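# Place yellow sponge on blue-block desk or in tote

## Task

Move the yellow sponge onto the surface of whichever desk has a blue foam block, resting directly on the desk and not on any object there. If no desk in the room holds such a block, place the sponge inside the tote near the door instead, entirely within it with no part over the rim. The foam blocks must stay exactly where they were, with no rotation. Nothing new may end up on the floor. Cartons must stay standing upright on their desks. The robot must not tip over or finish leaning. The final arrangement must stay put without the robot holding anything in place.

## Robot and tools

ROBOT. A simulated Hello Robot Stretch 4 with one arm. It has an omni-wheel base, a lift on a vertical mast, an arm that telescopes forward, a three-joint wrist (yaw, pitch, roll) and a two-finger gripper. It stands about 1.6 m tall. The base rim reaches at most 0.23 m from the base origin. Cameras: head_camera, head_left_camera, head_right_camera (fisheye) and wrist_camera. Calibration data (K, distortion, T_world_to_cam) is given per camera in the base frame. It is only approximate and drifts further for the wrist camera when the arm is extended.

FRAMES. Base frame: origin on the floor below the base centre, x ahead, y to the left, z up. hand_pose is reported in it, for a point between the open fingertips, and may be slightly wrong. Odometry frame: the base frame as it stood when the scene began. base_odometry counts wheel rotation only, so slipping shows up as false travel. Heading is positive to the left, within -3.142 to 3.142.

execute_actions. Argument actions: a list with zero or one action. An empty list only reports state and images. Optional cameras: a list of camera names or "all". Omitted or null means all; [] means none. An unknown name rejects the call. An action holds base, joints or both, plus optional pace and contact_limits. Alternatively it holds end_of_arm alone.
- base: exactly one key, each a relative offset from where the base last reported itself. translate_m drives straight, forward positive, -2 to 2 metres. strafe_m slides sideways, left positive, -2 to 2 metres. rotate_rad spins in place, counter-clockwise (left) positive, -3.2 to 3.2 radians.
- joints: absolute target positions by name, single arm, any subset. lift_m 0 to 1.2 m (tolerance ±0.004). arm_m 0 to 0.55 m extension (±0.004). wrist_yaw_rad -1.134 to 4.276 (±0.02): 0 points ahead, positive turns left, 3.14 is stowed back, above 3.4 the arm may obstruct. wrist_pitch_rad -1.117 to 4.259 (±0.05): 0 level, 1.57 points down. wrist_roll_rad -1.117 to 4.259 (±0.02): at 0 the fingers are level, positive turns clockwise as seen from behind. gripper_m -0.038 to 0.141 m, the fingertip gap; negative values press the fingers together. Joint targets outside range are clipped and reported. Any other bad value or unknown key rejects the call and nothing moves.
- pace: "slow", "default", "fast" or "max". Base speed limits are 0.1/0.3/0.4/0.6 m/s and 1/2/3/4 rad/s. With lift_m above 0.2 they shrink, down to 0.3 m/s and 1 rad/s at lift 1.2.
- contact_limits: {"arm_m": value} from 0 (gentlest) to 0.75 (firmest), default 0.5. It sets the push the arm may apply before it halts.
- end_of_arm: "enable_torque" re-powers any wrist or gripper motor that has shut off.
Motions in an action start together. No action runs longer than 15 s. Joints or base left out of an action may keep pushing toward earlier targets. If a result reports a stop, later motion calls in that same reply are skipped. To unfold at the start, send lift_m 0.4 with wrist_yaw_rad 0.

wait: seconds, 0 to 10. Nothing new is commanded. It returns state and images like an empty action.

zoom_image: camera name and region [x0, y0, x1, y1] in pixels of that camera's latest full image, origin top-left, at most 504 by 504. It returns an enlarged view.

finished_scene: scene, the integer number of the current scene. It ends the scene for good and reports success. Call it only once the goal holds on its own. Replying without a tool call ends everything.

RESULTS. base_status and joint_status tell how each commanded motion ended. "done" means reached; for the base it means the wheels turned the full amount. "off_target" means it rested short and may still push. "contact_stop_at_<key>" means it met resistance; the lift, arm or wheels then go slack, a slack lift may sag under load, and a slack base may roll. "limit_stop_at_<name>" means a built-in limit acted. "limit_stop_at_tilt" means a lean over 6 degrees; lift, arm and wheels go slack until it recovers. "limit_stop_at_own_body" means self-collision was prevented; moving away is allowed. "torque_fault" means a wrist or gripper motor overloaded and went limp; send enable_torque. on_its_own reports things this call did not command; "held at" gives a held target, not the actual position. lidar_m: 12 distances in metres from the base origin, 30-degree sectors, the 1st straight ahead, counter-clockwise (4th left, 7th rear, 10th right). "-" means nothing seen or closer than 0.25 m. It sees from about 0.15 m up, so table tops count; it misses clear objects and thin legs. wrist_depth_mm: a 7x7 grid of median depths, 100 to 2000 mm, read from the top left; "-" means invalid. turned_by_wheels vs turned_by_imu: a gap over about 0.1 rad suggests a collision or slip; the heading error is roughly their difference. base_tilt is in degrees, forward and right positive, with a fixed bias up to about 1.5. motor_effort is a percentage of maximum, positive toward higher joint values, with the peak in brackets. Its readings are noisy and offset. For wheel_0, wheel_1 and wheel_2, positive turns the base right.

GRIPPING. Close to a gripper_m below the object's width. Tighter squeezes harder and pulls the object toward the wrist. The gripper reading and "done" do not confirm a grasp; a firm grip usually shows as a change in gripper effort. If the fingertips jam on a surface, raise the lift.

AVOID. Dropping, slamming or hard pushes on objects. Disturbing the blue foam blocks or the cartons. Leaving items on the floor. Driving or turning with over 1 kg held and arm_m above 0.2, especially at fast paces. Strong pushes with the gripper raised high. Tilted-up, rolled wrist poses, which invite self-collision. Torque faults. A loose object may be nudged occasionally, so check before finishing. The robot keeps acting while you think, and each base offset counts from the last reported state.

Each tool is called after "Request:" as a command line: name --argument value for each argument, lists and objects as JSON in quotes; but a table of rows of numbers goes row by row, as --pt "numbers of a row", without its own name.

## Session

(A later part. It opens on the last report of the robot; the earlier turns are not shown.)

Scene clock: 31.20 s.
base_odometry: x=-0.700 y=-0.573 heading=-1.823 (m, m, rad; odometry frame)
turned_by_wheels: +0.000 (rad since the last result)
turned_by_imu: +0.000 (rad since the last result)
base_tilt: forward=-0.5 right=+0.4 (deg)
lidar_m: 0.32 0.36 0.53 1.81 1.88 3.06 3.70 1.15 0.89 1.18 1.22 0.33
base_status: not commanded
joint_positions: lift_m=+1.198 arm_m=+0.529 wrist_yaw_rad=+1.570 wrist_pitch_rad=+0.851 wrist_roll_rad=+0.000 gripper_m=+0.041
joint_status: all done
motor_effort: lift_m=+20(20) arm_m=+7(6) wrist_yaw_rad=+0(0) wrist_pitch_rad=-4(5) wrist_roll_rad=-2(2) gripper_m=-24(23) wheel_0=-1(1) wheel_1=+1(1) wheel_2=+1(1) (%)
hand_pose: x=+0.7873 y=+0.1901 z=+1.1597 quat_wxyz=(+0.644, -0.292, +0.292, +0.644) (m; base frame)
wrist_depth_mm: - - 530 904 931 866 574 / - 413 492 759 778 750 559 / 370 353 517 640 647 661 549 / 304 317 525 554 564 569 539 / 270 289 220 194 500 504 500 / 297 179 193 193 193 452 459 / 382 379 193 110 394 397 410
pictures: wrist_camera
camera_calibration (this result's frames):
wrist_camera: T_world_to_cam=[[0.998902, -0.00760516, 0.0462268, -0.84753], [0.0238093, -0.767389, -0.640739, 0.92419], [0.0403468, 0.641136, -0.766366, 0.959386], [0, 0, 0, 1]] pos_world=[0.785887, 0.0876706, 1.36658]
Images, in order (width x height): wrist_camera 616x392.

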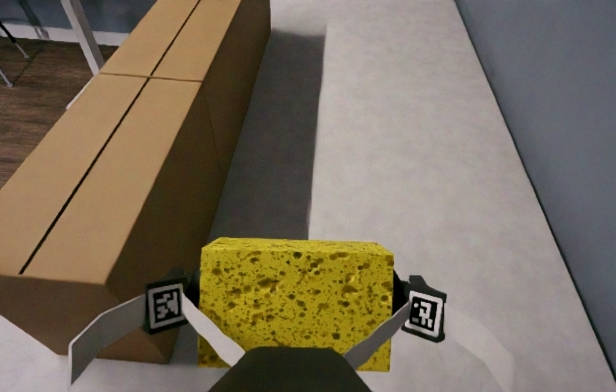

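Request:
execute_actions --actions '[{"joints":{"wrist_pitch_rad":0.3}}]' --cameras '[]'

Request:
execute_actions --actions '[{"base":{"translate_m":-0.3},"joints":{"arm_m":0.0},"pace":"fast"}]' --cameras '[]'

Request:
execute_actions --actions '[{"base":{"rotate_rad":1.595},"pace":"fast"}]'

Scene clock: 33.33 s.
base_odometry: x=-0.700 y=-0.573 heading=-1.823 (m, m, rad; odometry frame)
turned_by_wheels: +0.000 (rad since the last result)
turned_by_imu: +0.001 (rad since the last result)
base_tilt: forward=-0.2 right=+0.5 (deg)
lidar_m: 0.30 0.36 0.53 1.83 1.84 3.04 3.66 1.17 0.89 1.14 1.24 0.34
base_status: not commanded
joint_positions: lift_m=+1.198 arm_m=+0.529 wrist_yaw_rad=+1.570 wrist_pitch_rad=+0.303 wrist_roll_rad=+0.000 gripper_m=+0.041
joint_status: all done
motor_effort: lift_m=+20(20) arm_m=+7(7) wrist_yaw_rad=+0(0) wrist_pitch_rad=-8(11) wrist_roll_rad=-1(2) gripper_m=-25(25) wheel_0=-1(1) wheel_1=+1(1) wheel_2=+1(1) (%)
hand_pose: x=+0.7873 y=+0.2753 z=+1.2907 quat_wxyz=(+0.699, -0.106, +0.107, +0.699) (m; base frame)
wrist_depth_mm: - - - - - 891 539 / - - - - - 854 530 / - - - - 1921 842 539 / - - - - 1576 831 549 / - - 221 194 1078 809 539 / - 179 193 193 193 683 535 / 1808 375 193 110 615 627 525
pictures: none
No camera images: the call's "cameras" was empty. Leave "cameras" out to get every camera's image.

Scene clock: 35.80 s.
base_odometry: x=-0.625 y=-0.283 heading=-1.823 (m, m, rad; odometry frame)
turned_by_wheels: +0.000 (rad since the last result)
turned_by_imu: +0.001 (rad since the last result)
base_tilt: forward=-0.4 right=+0.7 (deg)
lidar_m: 0.60 0.67 1.02 1.76 1.89 2.69 3.36 1.13 0.84 0.77 1.21 1.43
base_status: done
joint_positions: lift_m=+1.198 arm_m=+0.001 wrist_yaw_rad=+1.570 wrist_pitch_rad=+0.302 wrist_roll_rad=+0.000 gripper_m=+0.041
joint_status: all done
motor_effort: lift_m=+20(20) arm_m=-7(6) wrist_yaw_rad=+0(1) wrist_pitch_rad=-7(8) wrist_roll_rad=-1(2) gripper_m=-25(24) wheel_0=+1(2) wheel_1=+0(4) wheel_2=+0(7) (%)
hand_pose: x=+0.2599 y=+0.2753 z=+1.2908 quat_wxyz=(+0.699, -0.106, +0.107, +0.699) (m; base frame)
wrist_depth_mm: - - - - - - 1863 / - - - - - - 1921 / 1983 1983 - - - - 1863 / - - - - - - 1708 / - - 220 193 - 1182 866 / - 179 193 193 193 878 809 / 1921 1921 193 110 1921 1863 668
pictures: none
No camera images: the call's "cameras" was empty. Leave "cameras" out to get every camera's image.

Scene clock: 38.67 s.
base_odometry: x=-0.625 y=-0.283 heading=-0.229 (m, m, rad; odometry frame)
turned_by_wheels: +1.595 (rad since the last result)
turned_by_imu: +1.572 (rad since the last result)
base_tilt: forward=-0.4 right=+0.6 (deg)
lidar_m: 1.74 1.90 2.57 2.53 1.10 0.86 0.84 1.26 0.63 0.61 0.68 1.00
base_status: done
joint_positions: lift_m=+1.198 arm_m=+0.001 wrist_yaw_rad=+1.570 wrist_pitch_rad=+0.302 wrist_roll_rad=+0.000 gripper_m=+0.041
joint_status: not commanded
motor_effort: lift_m=+20(20) arm_m=-7(7) wrist_yaw_rad=+0(1) wrist_pitch_rad=-7(7) wrist_roll_rad=-2(2) gripper_m=-24(23) wheel_0=-1(6) wheel_1=-1(4) wheel_2=-1(6) (%)
hand_pose: x=+0.2599 y=+0.2753 z=+1.2908 quat_wxyz=(+0.699, -0.106, +0.107, +0.699) (m; base frame)
wrist_depth_mm: 1863 - - - - - - / 1863 - - - - - - / 1863 - - - - - - / 1921 - - - - - - / 1983 - 221 194 - - - / 1983 179 193 193 194 - - / 1863 1921 193 110 1921 1921 -
pictures: head_camera, head_left_camera, head_right_camera, wrist_camera
camera_calibration (this result's frames):
wrist_camera: T_world_to_cam=[[0.998887, -0.0305243, 0.0359465, -0.306558], [0.0242888, -0.320365, -0.946983, 1.35826], [0.040422, 0.946802, -0.319267, 0.365166], [0, 0, 0, 1]] pos_world=[0.258466, 0.0800411, 1.41385]
Images, in order (width x height): head_camera 420x560, head_left_camera 420x672, head_right_camera 420x672, wrist_camera 616x392.

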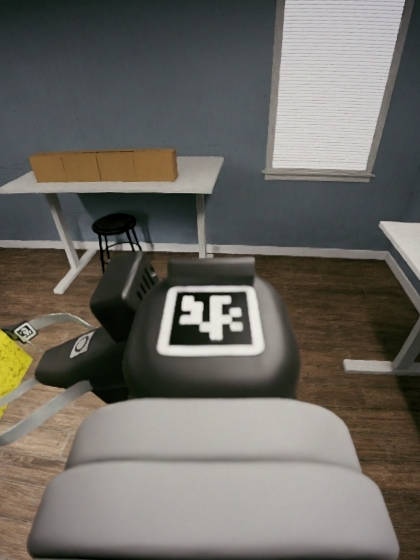

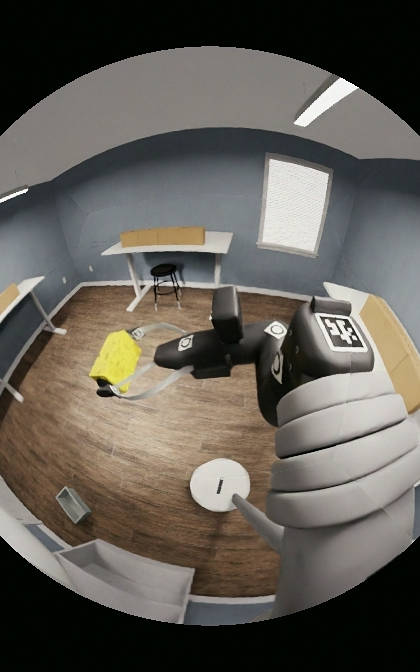

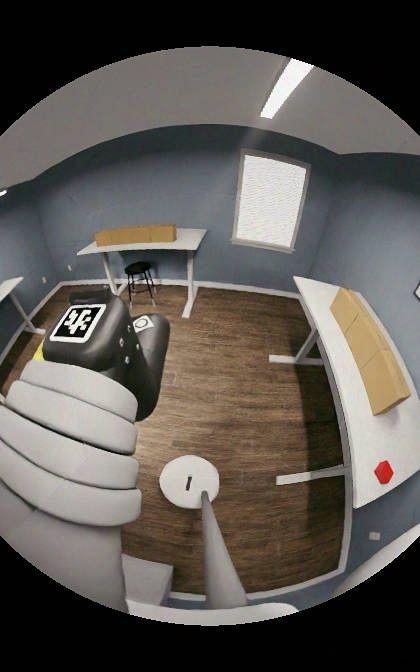

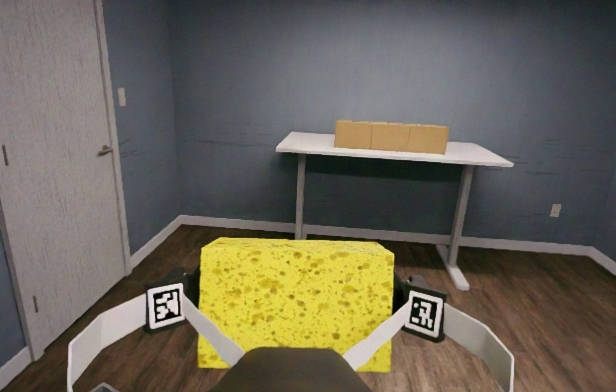

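Request:
execute_actions --actions '[{"base":{"translate_m":1.38},"pace":"fast"}]' --cameras '["head_camera","head_left_camera","wrist_camera"]'

Scene clock: 45.03 s.
base_odometry: x=+0.719 y=-0.595 heading=-0.229 (m, m, rad; odometry frame)
turned_by_wheels: +0.000 (rad since the last result)
turned_by_imu: +0.001 (rad since the last result)
base_tilt: forward=-0.4 right=+0.5 (deg)
lidar_m: 0.35 0.41 0.65 2.37 2.57 2.20 2.20 0.99 0.77 0.74 1.50 1.17
base_status: done
joint_positions: lift_m=+1.198 arm_m=+0.001 wrist_yaw_rad=+1.570 wrist_pitch_rad=+0.302 wrist_roll_rad=+0.000 gripper_m=+0.041
joint_status: not commanded
motor_effort: lift_m=+20(20) arm_m=-7(7) wrist_yaw_rad=+0(0) wrist_pitch_rad=-7(7) wrist_roll_rad=-2(1) gripper_m=-24(24) wheel_0=+0(2) wheel_1=+0(2) wheel_2=+1(8) (%)
hand_pose: x=+0.2599 y=+0.2753 z=+1.2908 quat_wxyz=(+0.699, -0.106, +0.107, +0.699) (m; base frame)
wrist_depth_mm: - - - - - - 1618 / - - - - - - 1576 / - - - - - - 1537 / - - - - - 1921 1464 / - - 221 194 1060 741 1138 / - 179 192 193 194 569 517 / 1863 1921 193 110 640 559 430
pictures: head_camera, head_left_camera, wrist_camera
camera_calibration (this result's frames):
wrist_camera: T_world_to_cam=[[0.998887, -0.030524, 0.0359464, -0.306551], [0.0242889, -0.320365, -0.946983, 1.35826], [0.0404216, 0.946802, -0.319267, 0.365168], [0, 0, 0, 1]] pos_world=[0.258459, 0.0800411, 1.41386]
Images, in order (width x height): head_camera 420x560, head_left_camera 420x672, wrist_camera 616x392.

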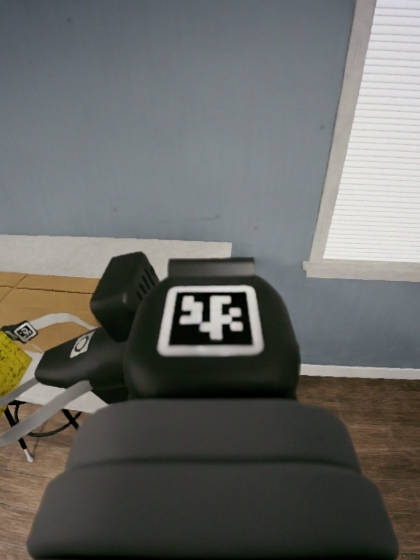

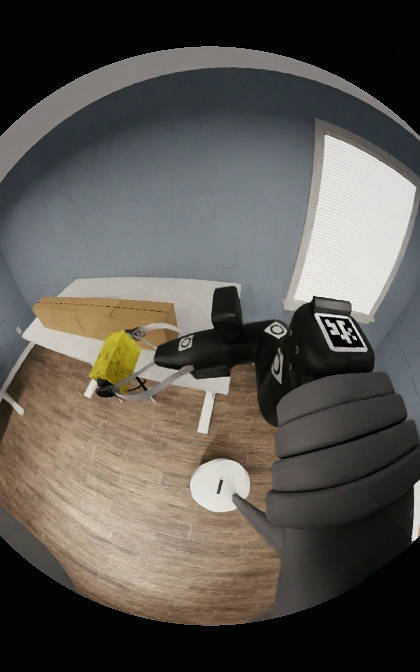

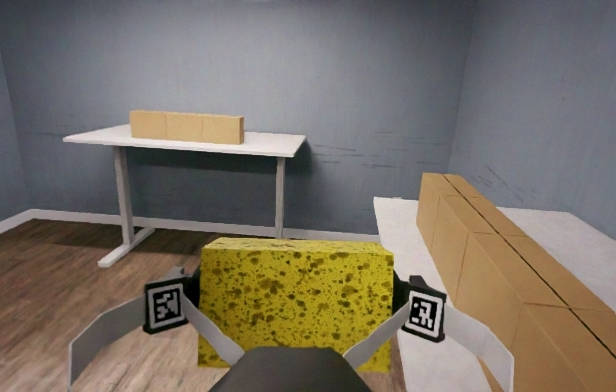

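Request:
execute_actions --actions '[{"joints":{"arm_m":0.52,"wrist_pitch_rad":0.45},"pace":"fast"}]' --cameras '["wrist_camera","head_left_camera"]'

Scene clock: 47.33 s.
base_odometry: x=+0.719 y=-0.595 heading=-0.229 (m, m, rad; odometry frame)
turned_by_wheels: +0.000 (rad since the last result)
turned_by_imu: +0.001 (rad since the last result)
base_tilt: forward=-0.2 right=+0.6 (deg)
lidar_m: 0.37 0.39 0.62 2.38 2.56 2.19 2.22 1.01 0.74 0.74 1.50 1.16
base_status: not commanded
joint_positions: lift_m=+1.198 arm_m=+0.519 wrist_yaw_rad=+1.570 wrist_pitch_rad=+0.452 wrist_roll_rad=+0.000 gripper_m=+0.041
joint_status: all done
motor_effort: lift_m=+20(20) arm_m=+7(10) wrist_yaw_rad=+0(1) wrist_pitch_rad=-6(5) wrist_roll_rad=-1(2) gripper_m=-25(24) wheel_0=-1(1) wheel_1=+0(0) wheel_2=+0(1) (%)
hand_pose: x=+0.7773 y=+0.2595 z=+1.2507 quat_wxyz=(+0.689, -0.158, +0.159, +0.689) (m; base frame)
wrist_depth_mm: - - - - - 1182 750 / - - - - - 1160 732 / - - - 1281 1921 1118 723 / - - 609 976 1060 1008 707 / - 480 220 194 809 820 691 / 1921 179 193 193 193 668 647 / 303 314 193 110 521 521 580
pictures: head_left_camera, wrist_camera
camera_calibration (this result's frames):
wrist_camera: T_world_to_cam=[[0.998886, -0.024956, 0.0400618, -0.829076], [0.0242009, -0.457913, -0.888668, 1.26547], [0.0405224, 0.888647, -0.456798, 0.533514], [0, 0, 0, 1]] pos_world=[0.775908, 0.0846785, 1.40151]
Images, in order (width x height): head_left_camera 420x672, wrist_camera 616x392.

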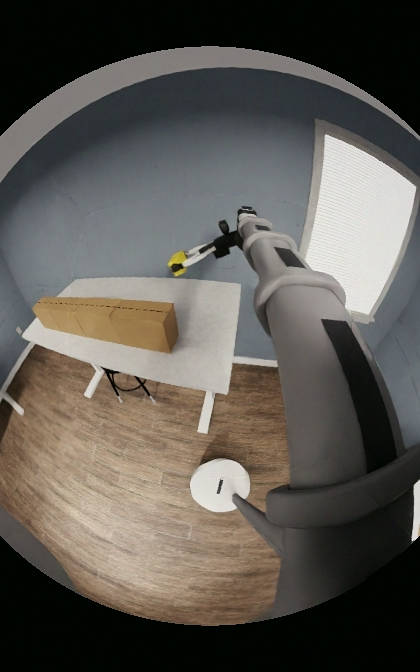

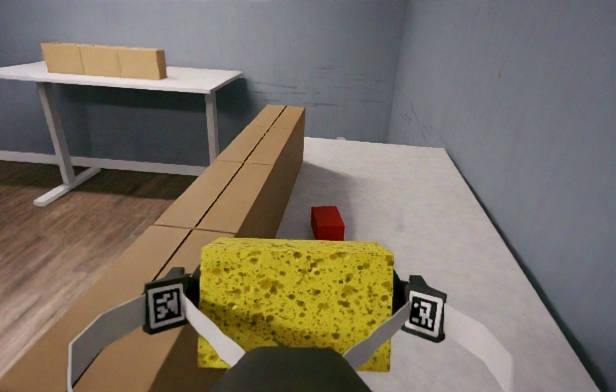

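Request:
execute_actions --actions '[{"joints":{"arm_m":0.55,"wrist_pitch_rad":0.8}}]' --cameras '["wrist_camera"]'

Scene clock: 48.33 s.
base_odometry: x=+0.719 y=-0.595 heading=-0.229 (m, m, rad; odometry frame)
turned_by_wheels: +0.000 (rad since the last result)
turned_by_imu: +0.000 (rad since the last result)
base_tilt: forward=-0.5 right=+0.6 (deg)
lidar_m: 0.35 0.38 0.62 2.38 2.62 2.18 2.23 0.96 0.77 0.76 1.51 1.17
base_status: not commanded
joint_positions: lift_m=+1.198 arm_m=+0.549 wrist_yaw_rad=+1.570 wrist_pitch_rad=+0.801 wrist_roll_rad=+0.000 gripper_m=+0.041
joint_status: all done
motor_effort: lift_m=+20(19) arm_m=+7(8) wrist_yaw_rad=+1(1) wrist_pitch_rad=-4(5) wrist_roll_rad=-1(1) gripper_m=-23(24) wheel_0=+0(1) wheel_1=+0(0) wheel_2=+0(0) (%)
hand_pose: x=+0.8072 y=+0.2007 z=+1.1694 quat_wxyz=(+0.651, -0.276, +0.276, +0.651) (m; base frame)
wrist_depth_mm: - - 580 991 1060 1008 699 / - 459 500 798 842 854 683 / - 379 521 691 699 715 661 / 324 336 549 591 597 603 597 / 320 327 220 194 521 530 549 / 427 179 193 193 193 466 473 / 394 402 193 110 402 404 424
pictures: wrist_camera
camera_calibration (this result's frames):
wrist_camera: T_world_to_cam=[[0.998899, -0.00977349, 0.04589, -0.867037], [0.0239721, -0.73446, -0.678228, 0.975209], [0.040333, 0.678581, -0.733417, 0.913243], [0, 0, 0, 1]] pos_world=[0.80587, 0.0880688, 1.37099]
Images, in order (width x height): wrist_camera 616x392.

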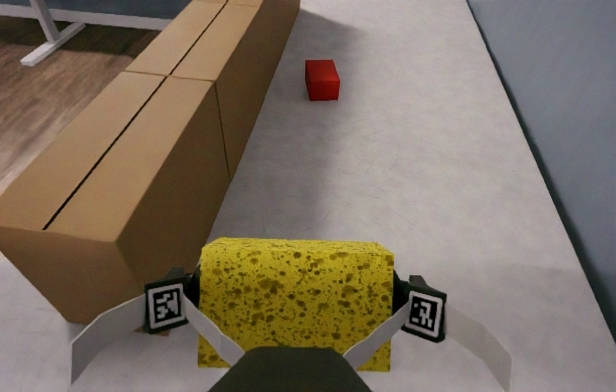

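Request:
execute_actions --actions '[{"joints":{"wrist_pitch_rad":0.3}}]' --cameras '[]'

Request:
execute_actions --actions '[{"base":{"translate_m":-0.17},"joints":{"arm_m":0.0},"pace":"fast"}]' --cameras '[]'

Request:
execute_actions --actions '[{"base":{"rotate_rad":1.595},"pace":"fast"}]' --cameras '["head_camera","head_left_camera","head_right_camera"]'

Scene clock: 50.03 s.
base_odometry: x=+0.719 y=-0.595 heading=-0.229 (m, m, rad; odometry frame)
turned_by_wheels: +0.000 (rad since the last result)
turned_by_imu: +0.001 (rad since the last result)
base_tilt: forward=-0.3 right=+0.2 (deg)
lidar_m: 0.36 0.40 0.64 2.39 2.64 2.22 2.24 1.00 0.78 0.75 1.45 1.15
base_status: not commanded
joint_positions: lift_m=+1.198 arm_m=+0.549 wrist_yaw_rad=+1.570 wrist_pitch_rad=+0.303 wrist_roll_rad=+0.000 gripper_m=+0.041
joint_status: all done
motor_effort: lift_m=+20(20) arm_m=+7(7) wrist_yaw_rad=+0(1) wrist_pitch_rad=-7(11) wrist_roll_rad=-2(1) gripper_m=-24(25) wheel_0=+0(1) wheel_1=+0(0) wheel_2=+0(0) (%)
hand_pose: x=+0.8073 y=+0.2753 z=+1.2907 quat_wxyz=(+0.699, -0.106, +0.107, +0.699) (m; base frame)
wrist_depth_mm: - - - - - 1118 699 / - - - - - 1078 683 / - - - - - 1060 676 / - - - 1430 1756 1042 661 / - - 220 193 1078 976 654 / - 179 193 193 193 820 647 / 382 377 193 110 609 615 621
pictures: none
No camera images: the call's "cameras" was empty. Leave "cameras" out to get every camera's image.

Scene clock: 52.23 s.
base_odometry: x=+0.553 y=-0.557 heading=-0.229 (m, m, rad; odometry frame)
turned_by_wheels: +0.000 (rad since the last result)
turned_by_imu: +0.001 (rad since the last result)
base_tilt: forward=-0.3 right=+0.6 (deg)
lidar_m: 0.52 0.59 0.91 2.41 2.59 2.12 2.03 0.97 0.75 0.72 1.63 1.32
base_status: done
joint_positions: lift_m=+1.198 arm_m=+0.001 wrist_yaw_rad=+1.570 wrist_pitch_rad=+0.302 wrist_roll_rad=+0.000 gripper_m=+0.041
joint_status: all done
motor_effort: lift_m=+20(20) arm_m=-7(6) wrist_yaw_rad=-1(0) wrist_pitch_rad=-7(7) wrist_roll_rad=-2(1) gripper_m=-24(23) wheel_0=+0(5) wheel_1=+0(1) wheel_2=-1(10) (%)
hand_pose: x=+0.2599 y=+0.2754 z=+1.2908 quat_wxyz=(+0.699, -0.106, +0.107, +0.699) (m; base frame)
wrist_depth_mm: - - - - - - 1921 / - - - - - - 1863 / - - - - - - 1808 / - - - - - 1281 1661 / - - 220 193 - 1042 759 / - 179 192 193 193 831 707 / 1863 1921 193 110 1921 732 647
pictures: none
No camera images: the call's "cameras" was empty. Leave "cameras" out to get every camera's image.

Scene clock: 55.10 s.
base_odometry: x=+0.553 y=-0.557 heading=+1.366 (m, m, rad; odometry frame)
turned_by_wheels: +1.595 (rad since the last result)
turned_by_imu: +1.572 (rad since the last result)
base_tilt: forward=-0.5 right=+0.4 (deg)
lidar_m: 2.39 2.58 2.02 2.06 1.03 0.79 0.77 1.67 1.33 0.55 0.58 0.92
base_status: done
joint_positions: lift_m=+1.198 arm_m=+0.001 wrist_yaw_rad=+1.570 wrist_pitch_rad=+0.302 wrist_roll_rad=+0.000 gripper_m=+0.041
joint_status: not commanded
motor_effort: lift_m=+20(20) arm_m=-7(7) wrist_yaw_rad=-1(0) wrist_pitch_rad=-7(7) wrist_roll_rad=-2(1) gripper_m=-22(25) wheel_0=+0(6) wheel_1=-1(4) wheel_2=-2(5) (%)
hand_pose: x=+0.2599 y=+0.2754 z=+1.2908 quat_wxyz=(+0.699, -0.106, +0.107, +0.699) (m; base frame)
wrist_depth_mm: - - - - - - - / - - - - - - - / - - - - - - - / - - - - - - - / - - 220 193 - - - / - 179 193 193 193 - - / 1863 1983 193 110 1921 1921 -
pictures: head_camera, head_left_camera, head_right_camera
Images, in order (width x height): head_camera 420x560, head_left_camera 420x672, head_right_camera 420x672.

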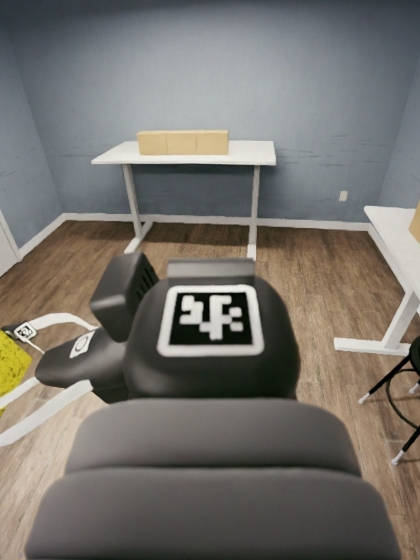

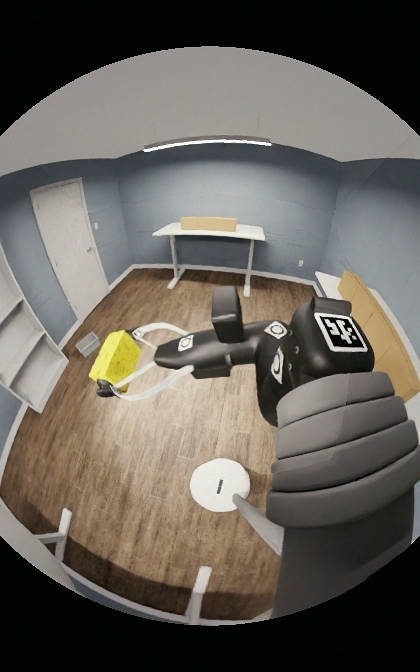

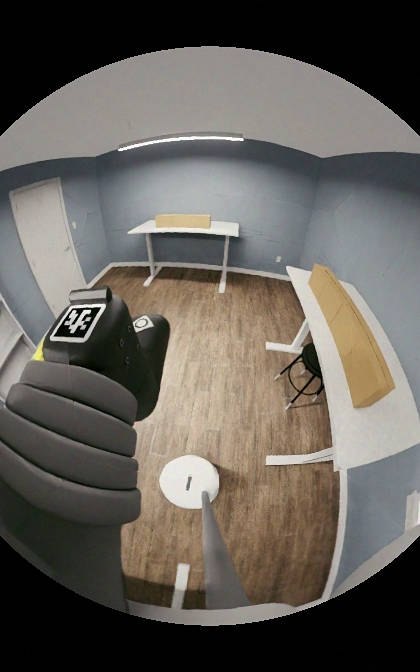

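Request:
execute_actions --actions '[{"base":{"translate_m":2.0},"pace":"fast"}]' --cameras '["head_camera","head_left_camera","head_right_camera"]'

Scene clock: 64.27 s.
base_odometry: x=+0.960 y=+1.401 heading=+1.366 (m, m, rad; odometry frame)
turned_by_wheels: +0.000 (rad since the last result)
turned_by_imu: +0.002 (rad since the last result)
base_tilt: forward=-0.4 right=+0.5 (deg)
lidar_m: 0.36 0.45 0.76 2.08 1.74 2.86 3.54 1.05 0.90 1.58 0.50 0.38
base_status: done
joint_positions: lift_m=+1.198 arm_m=+0.001 wrist_yaw_rad=+1.570 wrist_pitch_rad=+0.302 wrist_roll_rad=+0.000 gripper_m=+0.041
joint_status: not commanded
motor_effort: lift_m=+20(20) arm_m=-7(7) wrist_yaw_rad=+0(0) wrist_pitch_rad=-7(7) wrist_roll_rad=-1(1) gripper_m=-24(25) wheel_0=-1(6) wheel_1=+0(4) wheel_2=+2(7) (%)
hand_pose: x=+0.2599 y=+0.2754 z=+1.2908 quat_wxyz=(+0.699, -0.106, +0.107, +0.699) (m; base frame)
wrist_depth_mm: - - 1921 1983 1921 1863 1756 / - - - - 1983 1921 1708 / - - - - - - 1708 / - - - - - - 1661 / - - 220 194 1098 - 1464 / - 179 192 193 193 778 549 / 1808 1921 193 110 1921 621 512
pictures: head_camera, head_left_camera, head_right_camera
Images, in order (width x height): head_camera 420x560, head_left_camera 420x672, head_right_camera 420x672.

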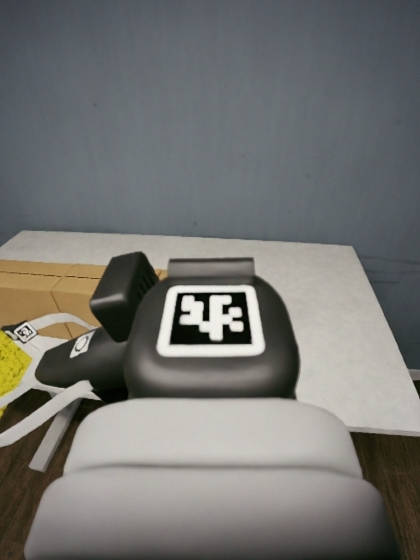

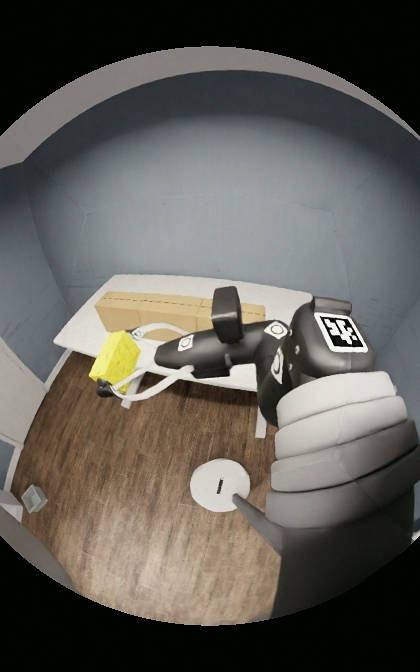

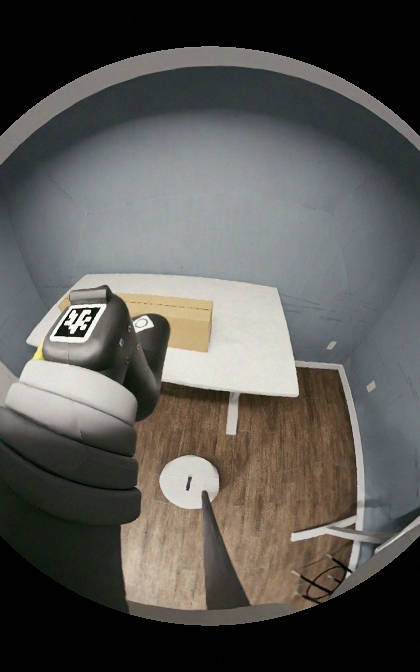

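Request:
execute_actions --actions '[{"base":{"strafe_m":-0.3},"joints":{"arm_m":0.52,"wrist_pitch_rad":0.4},"pace":"fast"}]' --cameras '["wrist_camera","head_left_camera"]'

Scene clock: 67.13 s.
base_odometry: x=+1.254 y=+1.340 heading=+1.366 (m, m, rad; odometry frame)
turned_by_wheels: +0.000 (rad since the last result)
turned_by_imu: +0.000 (rad since the last result)
base_tilt: forward=-0.5 right=+0.5 (deg)
lidar_m: 0.33 0.37 0.63 2.41 2.25 2.91 3.60 0.66 0.70 1.26 1.41 0.33
base_status: done
joint_positions: lift_m=+1.198 arm_m=+0.519 wrist_yaw_rad=+1.570 wrist_pitch_rad=+0.402 wrist_roll_rad=+0.000 gripper_m=+0.041
joint_status: all done
motor_effort: lift_m=+20(20) arm_m=+7(7) wrist_yaw_rad=+0(0) wrist_pitch_rad=-6(4) wrist_roll_rad=-1(2) gripper_m=-23(25) wheel_0=-2(8) wheel_1=+1(8) wheel_2=+1(1) (%)
hand_pose: x=+0.7773 y=+0.2654 z=+1.2638 quat_wxyz=(+0.693, -0.141, +0.141, +0.693) (m; base frame)
wrist_depth_mm: - - - - - 1308 788 / - - - - - 1229 768 / - - - - - 1205 750 / - - 732 1042 1205 1078 732 / - - 221 193 891 891 715 / - 179 193 193 193 707 683 / 1661 332 193 110 549 549 609
pictures: head_left_camera, wrist_camera
camera_calibration (this result's frames):
wrist_camera: T_world_to_cam=[[0.998881, -0.0270048, 0.0388326, -0.827358], [0.0242286, -0.412979, -0.910418, 1.2954], [0.0406227, 0.91034, -0.411863, 0.471587], [0, 0, 0, 1]] pos_world=[0.775889, 0.0833241, 1.40571]
Images, in order (width x height): head_left_camera 420x672, wrist_camera 616x392.

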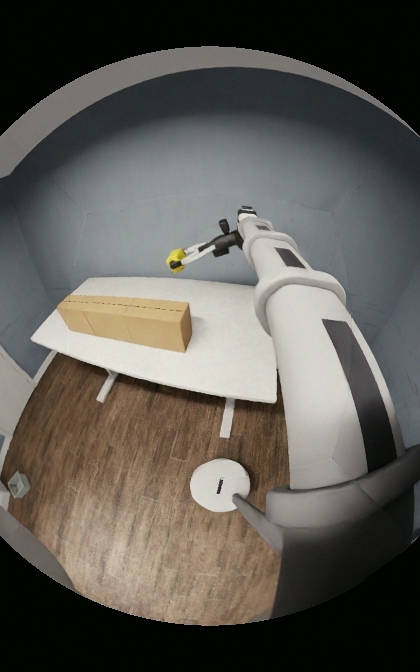

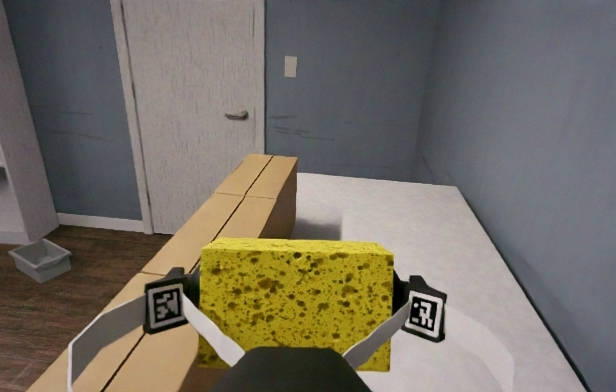

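Request:
execute_actions --actions '[{"joints":{"arm_m":0.55,"wrist_pitch_rad":0.8}}]' --cameras '["wrist_camera"]'

Scene clock: 68.23 s.
base_odometry: x=+1.254 y=+1.340 heading=+1.366 (m, m, rad; odometry frame)
turned_by_wheels: +0.000 (rad since the last result)
turned_by_imu: +0.000 (rad since the last result)
base_tilt: forward=-0.5 right=+0.6 (deg)
lidar_m: 0.33 0.41 0.63 2.42 2.21 2.91 3.59 0.66 0.67 1.27 1.40 0.34
base_status: not commanded
joint_positions: lift_m=+1.198 arm_m=+0.549 wrist_yaw_rad=+1.570 wrist_pitch_rad=+0.801 wrist_roll_rad=+0.000 gripper_m=+0.041
joint_status: all done
motor_effort: lift_m=+20(20) arm_m=+7(4) wrist_yaw_rad=+0(1) wrist_pitch_rad=-4(4) wrist_roll_rad=-1(1) gripper_m=-25(24) wheel_0=-2(2) wheel_1=+1(1) wheel_2=+1(1) (%)
hand_pose: x=+0.8073 y=+0.2007 z=+1.1694 quat_wxyz=(+0.651, -0.276, +0.276, +0.651) (m; base frame)
wrist_depth_mm: - - 580 991 1060 1025 732 / - 473 484 788 854 866 699 / - 382 459 683 699 707 668 / 324 329 496 591 597 609 615 / 283 300 220 194 521 525 559 / 262 179 193 193 194 466 473 / 345 343 193 110 402 404 424
pictures: wrist_camera
camera_calibration (this result's frames):
wrist_camera: T_world_to_cam=[[0.998897, -0.00981442, 0.0459078, -0.867059], [0.0239542, -0.734458, -0.678232, 0.975227], [0.0403738, 0.678584, -0.733413, 0.91321], [0, 0, 0, 1]] pos_world=[0.805872, 0.0880638, 1.37099]
Images, in order (width x height): wrist_camera 616x392.

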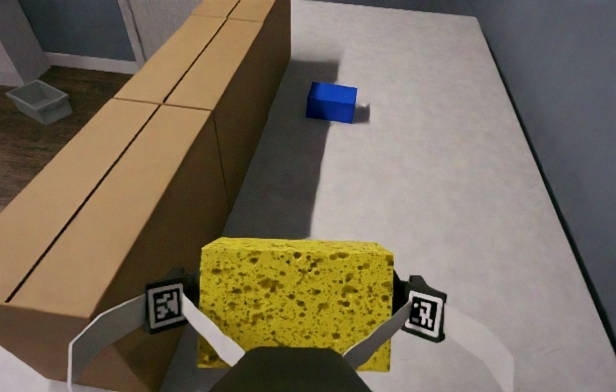

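Request:
execute_actions --actions '[{"base":{"strafe_m":0.08},"joints":{"arm_m":0.5,"wrist_pitch_rad":1.57}}]'

Scene clock: 70.60 s.
base_odometry: x=+1.175 y=+1.357 heading=+1.366 (m, m, rad; odometry frame)
turned_by_wheels: +0.000 (rad since the last result)
turned_by_imu: +0.001 (rad since the last result)
base_tilt: forward=-0.4 right=+0.6 (deg)
lidar_m: 0.33 0.37 0.64 2.31 2.08 2.93 3.59 0.76 0.73 1.34 1.48 0.35
base_status: done
joint_positions: lift_m=+1.198 arm_m=+0.501 wrist_yaw_rad=+1.570 wrist_pitch_rad=+1.570 wrist_roll_rad=+0.000 gripper_m=+0.041
joint_status: all done
motor_effort: lift_m=+20(20) arm_m=-7(8) wrist_yaw_rad=+0(0) wrist_pitch_rad=+0(4) wrist_roll_rad=-1(2) gripper_m=-24(25) wheel_0=+1(12) wheel_1=-1(5) wheel_2=+1(1) (%)
hand_pose: x=+0.7596 y=+0.0002 z=+1.0882 quat_wxyz=(+0.501, -0.499, +0.500, +0.500) (m; base frame)
wrist_depth_mm: 182 183 324 366 368 368 368 / 256 223 355 364 368 366 370 / 362 364 364 366 368 368 368 / 362 364 364 366 368 368 370 / 364 364 220 193 368 370 370 / 364 179 192 193 193 368 370 / 364 364 193 110 368 370 370
pictures: head_camera, head_left_camera, head_right_camera, wrist_camera
camera_calibration (this result's frames):
wrist_camera: T_world_to_cam=[[0.998929, 0.0245947, 0.0391955, -0.810393], [0.023709, -0.999457, 0.0229037, 0.0113118], [0.0397375, -0.0219498, -0.998969, 1.28113], [0, 0, 0, 1]] pos_world=[0.758347, 0.0593577, 1.31132]
Images, in order (width x height): head_camera 420x560, head_left_camera 420x672, head_right_camera 420x672, wrist_camera 616x392.

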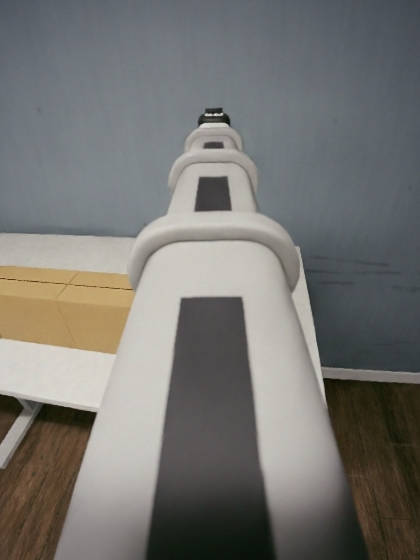

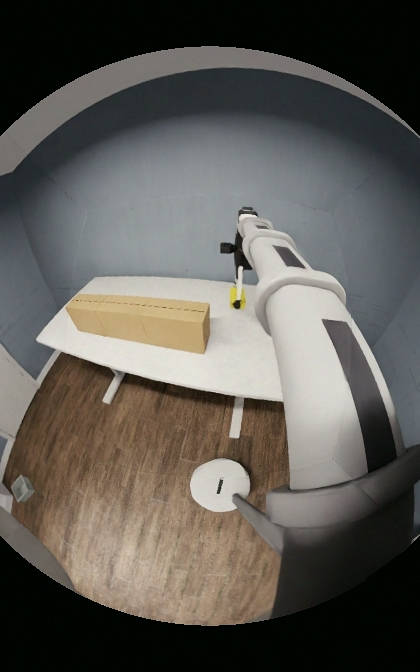

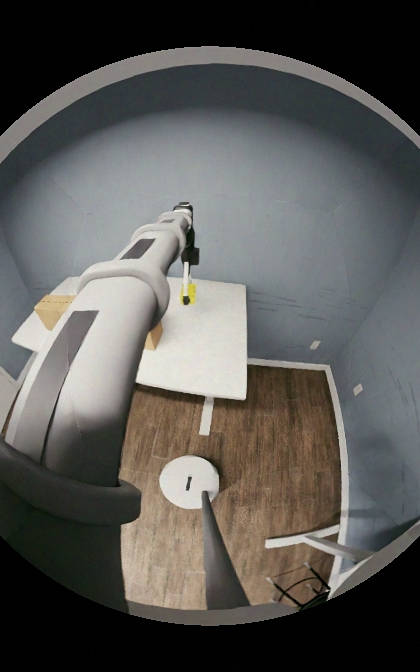

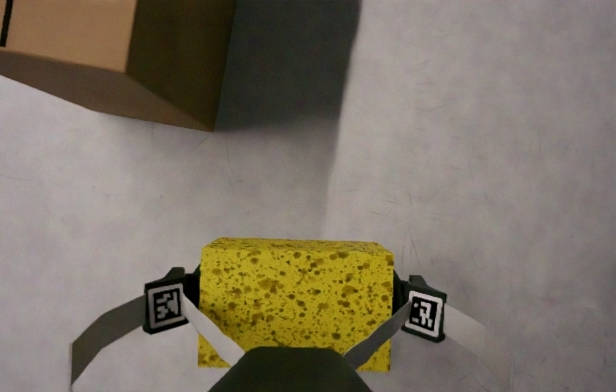

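Request:
execute_actions --actions '[{"joints":{"lift_m":1.087}}]' --cameras '["wrist_camera"]'

Scene clock: 72.40 s.
base_odometry: x=+1.175 y=+1.357 heading=+1.366 (m, m, rad; odometry frame)
turned_by_wheels: +0.000 (rad since the last result)
turned_by_imu: +0.001 (rad since the last result)
base_tilt: forward=-0.2 right=+0.6 (deg)
lidar_m: 0.35 0.39 0.60 2.31 2.08 2.95 3.58 0.77 0.74 1.36 1.50 0.34
base_status: not commanded
joint_positions: lift_m=+1.087 arm_m=+0.501 wrist_yaw_rad=+1.570 wrist_pitch_rad=+1.570 wrist_roll_rad=+0.000 gripper_m=+0.041
joint_status: all done
motor_effort: lift_m=+15(18) arm_m=-7(7) wrist_yaw_rad=+1(0) wrist_pitch_rad=+0(1) wrist_roll_rad=-1(1) gripper_m=-24(23) wheel_0=+1(1) wheel_1=-1(1) wheel_2=+1(1) (%)
hand_pose: x=+0.7596 y=+0.0002 z=+0.9769 quat_wxyz=(+0.501, -0.499, +0.500, +0.500) (m; base frame)
wrist_depth_mm: 142 181 253 253 253 255 255 / 251 222 253 253 254 255 256 / 251 252 253 253 254 255 256 / 252 252 252 254 254 255 256 / 253 253 220 193 254 256 257 / 253 179 193 193 193 256 257 / 252 253 193 110 255 257 257
pictures: wrist_camera
camera_calibration (this result's frames):
wrist_camera: T_world_to_cam=[[0.998929, 0.0245948, 0.0391955, -0.80603], [0.0237091, -0.999457, 0.0229038, 0.0138589], [0.0397375, -0.0219499, -0.998969, 1.17003], [0, 0, 0, 1]] pos_world=[0.758344, 0.0593577, 1.2001]
Images, in order (width x height): wrist_camera 616x392.

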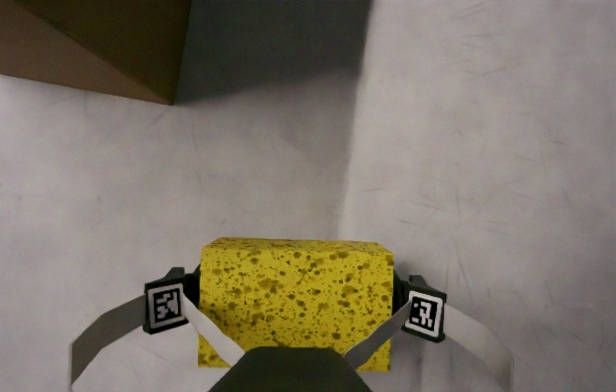

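Request:
execute_actions --actions '[{"joints":{"gripper_m":0.141}}]' --cameras '["wrist_camera"]'

Request:
execute_actions --actions '[{"joints":{"lift_m":1.2},"pace":"fast"}]' --cameras '["wrist_camera","head_left_camera"]'

Scene clock: 74.57 s.
base_odometry: x=+1.175 y=+1.357 heading=+1.366 (m, m, rad; odometry frame)
turned_by_wheels: +0.000 (rad since the last result)
turned_by_imu: +0.001 (rad since the last result)
base_tilt: forward=-0.3 right=+0.5 (deg)
lidar_m: 0.34 0.38 0.60 2.32 2.07 2.91 3.59 0.78 0.74 1.35 1.47 0.34
base_status: not commanded
joint_positions: lift_m=+1.087 arm_m=+0.501 wrist_yaw_rad=+1.570 wrist_pitch_rad=+1.570 wrist_roll_rad=+0.000 gripper_m=+0.141
joint_status: all done
motor_effort: lift_m=+15(15) arm_m=-7(7) wrist_yaw_rad=+1(1) wrist_pitch_rad=+0(1) wrist_roll_rad=-1(1) gripper_m=+1(24) wheel_0=+1(1) wheel_1=-1(1) wheel_2=+1(1) (%)
hand_pose: x=+0.7596 y=+0.0002 z=+0.9769 quat_wxyz=(+0.501, -0.499, +0.500, +0.500) (m; base frame)
wrist_depth_mm: 142 181 252 253 254 255 255 / 250 222 252 254 254 255 255 / 251 252 253 253 255 256 256 / 252 252 253 254 255 255 256 / 252 254 253 209 254 256 256 / 252 252 208 209 209 256 257 / 252 254 254 110 256 257 257
pictures: wrist_camera
camera_calibration (this result's frames):
wrist_camera: T_world_to_cam=[[0.998929, 0.0245948, 0.0391955, -0.806028], [0.0237091, -0.999457, 0.0229037, 0.0138591], [0.0397375, -0.0219498, -0.998969, 1.17003], [0, 0, 0, 1]] pos_world=[0.758342, 0.0593577, 1.2001]
Images, in order (width x height): wrist_camera 616x392.

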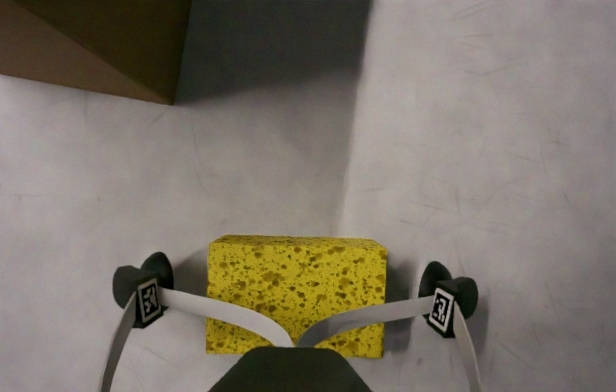

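Scene clock: 75.80 s.
base_odometry: x=+1.175 y=+1.357 heading=+1.366 (m, m, rad; odometry frame)
turned_by_wheels: +0.000 (rad since the last result)
turned_by_imu: +0.001 (rad since the last result)
base_tilt: forward=-0.3 right=+0.5 (deg)
lidar_m: 0.35 0.38 0.64 2.32 2.04 2.91 3.58 0.77 0.71 1.35 1.47 0.38
base_status: not commanded
joint_positions: lift_m=+1.198 arm_m=+0.501 wrist_yaw_rad=+1.570 wrist_pitch_rad=+1.570 wrist_roll_rad=+0.000 gripper_m=+0.141
joint_status: all done
joint sent to its limit — the command would take lift_m past its upper limit, so that joint was sent only as far as its limit.
motor_effort: lift_m=+20(21) arm_m=-7(7) wrist_yaw_rad=+0(1) wrist_pitch_rad=+0(0) wrist_roll_rad=-1(1) gripper_m=-1(0) wheel_0=+1(1) wheel_1=-1(1) wheel_2=+1(1) (%)
hand_pose: x=+0.7596 y=+0.0002 z=+1.0881 quat_wxyz=(+0.501, -0.499, +0.500, +0.500) (m; base frame)
wrist_depth_mm: 182 183 324 366 366 366 370 / 254 222 355 366 368 368 368 / 364 364 364 366 366 368 368 / 364 364 364 366 364 370 370 / 364 364 366 320 368 370 370 / 366 364 368 322 368 373 370 / 362 366 366 110 368 370 373
pictures: head_left_camera, wrist_camera
camera_calibration (this result's frames):
wrist_camera: T_world_to_cam=[[0.998929, 0.0245947, 0.0391955, -0.810383], [0.023709, -0.999457, 0.0229038, 0.0113123], [0.0397375, -0.02195, -0.998969, 1.28112], [0, 0, 0, 1]] pos_world=[0.758339, 0.0593577, 1.3113]
Images, in order (width x height): head_left_camera 420x672, wrist_camera 616x392.

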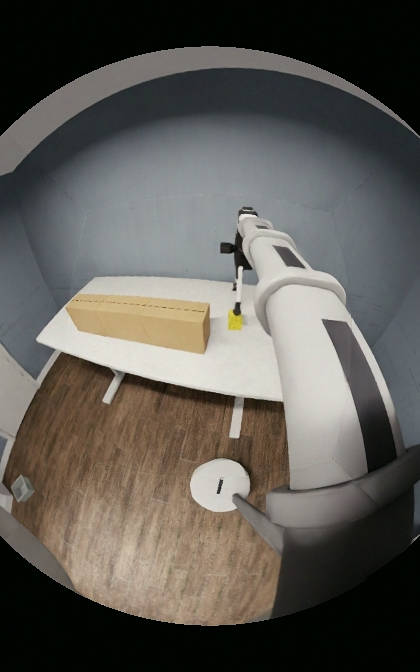

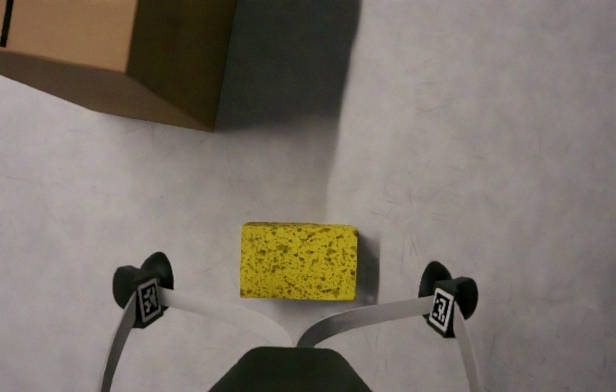

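Request:
finished_scene --scene 1

The scene is finished: the task was done.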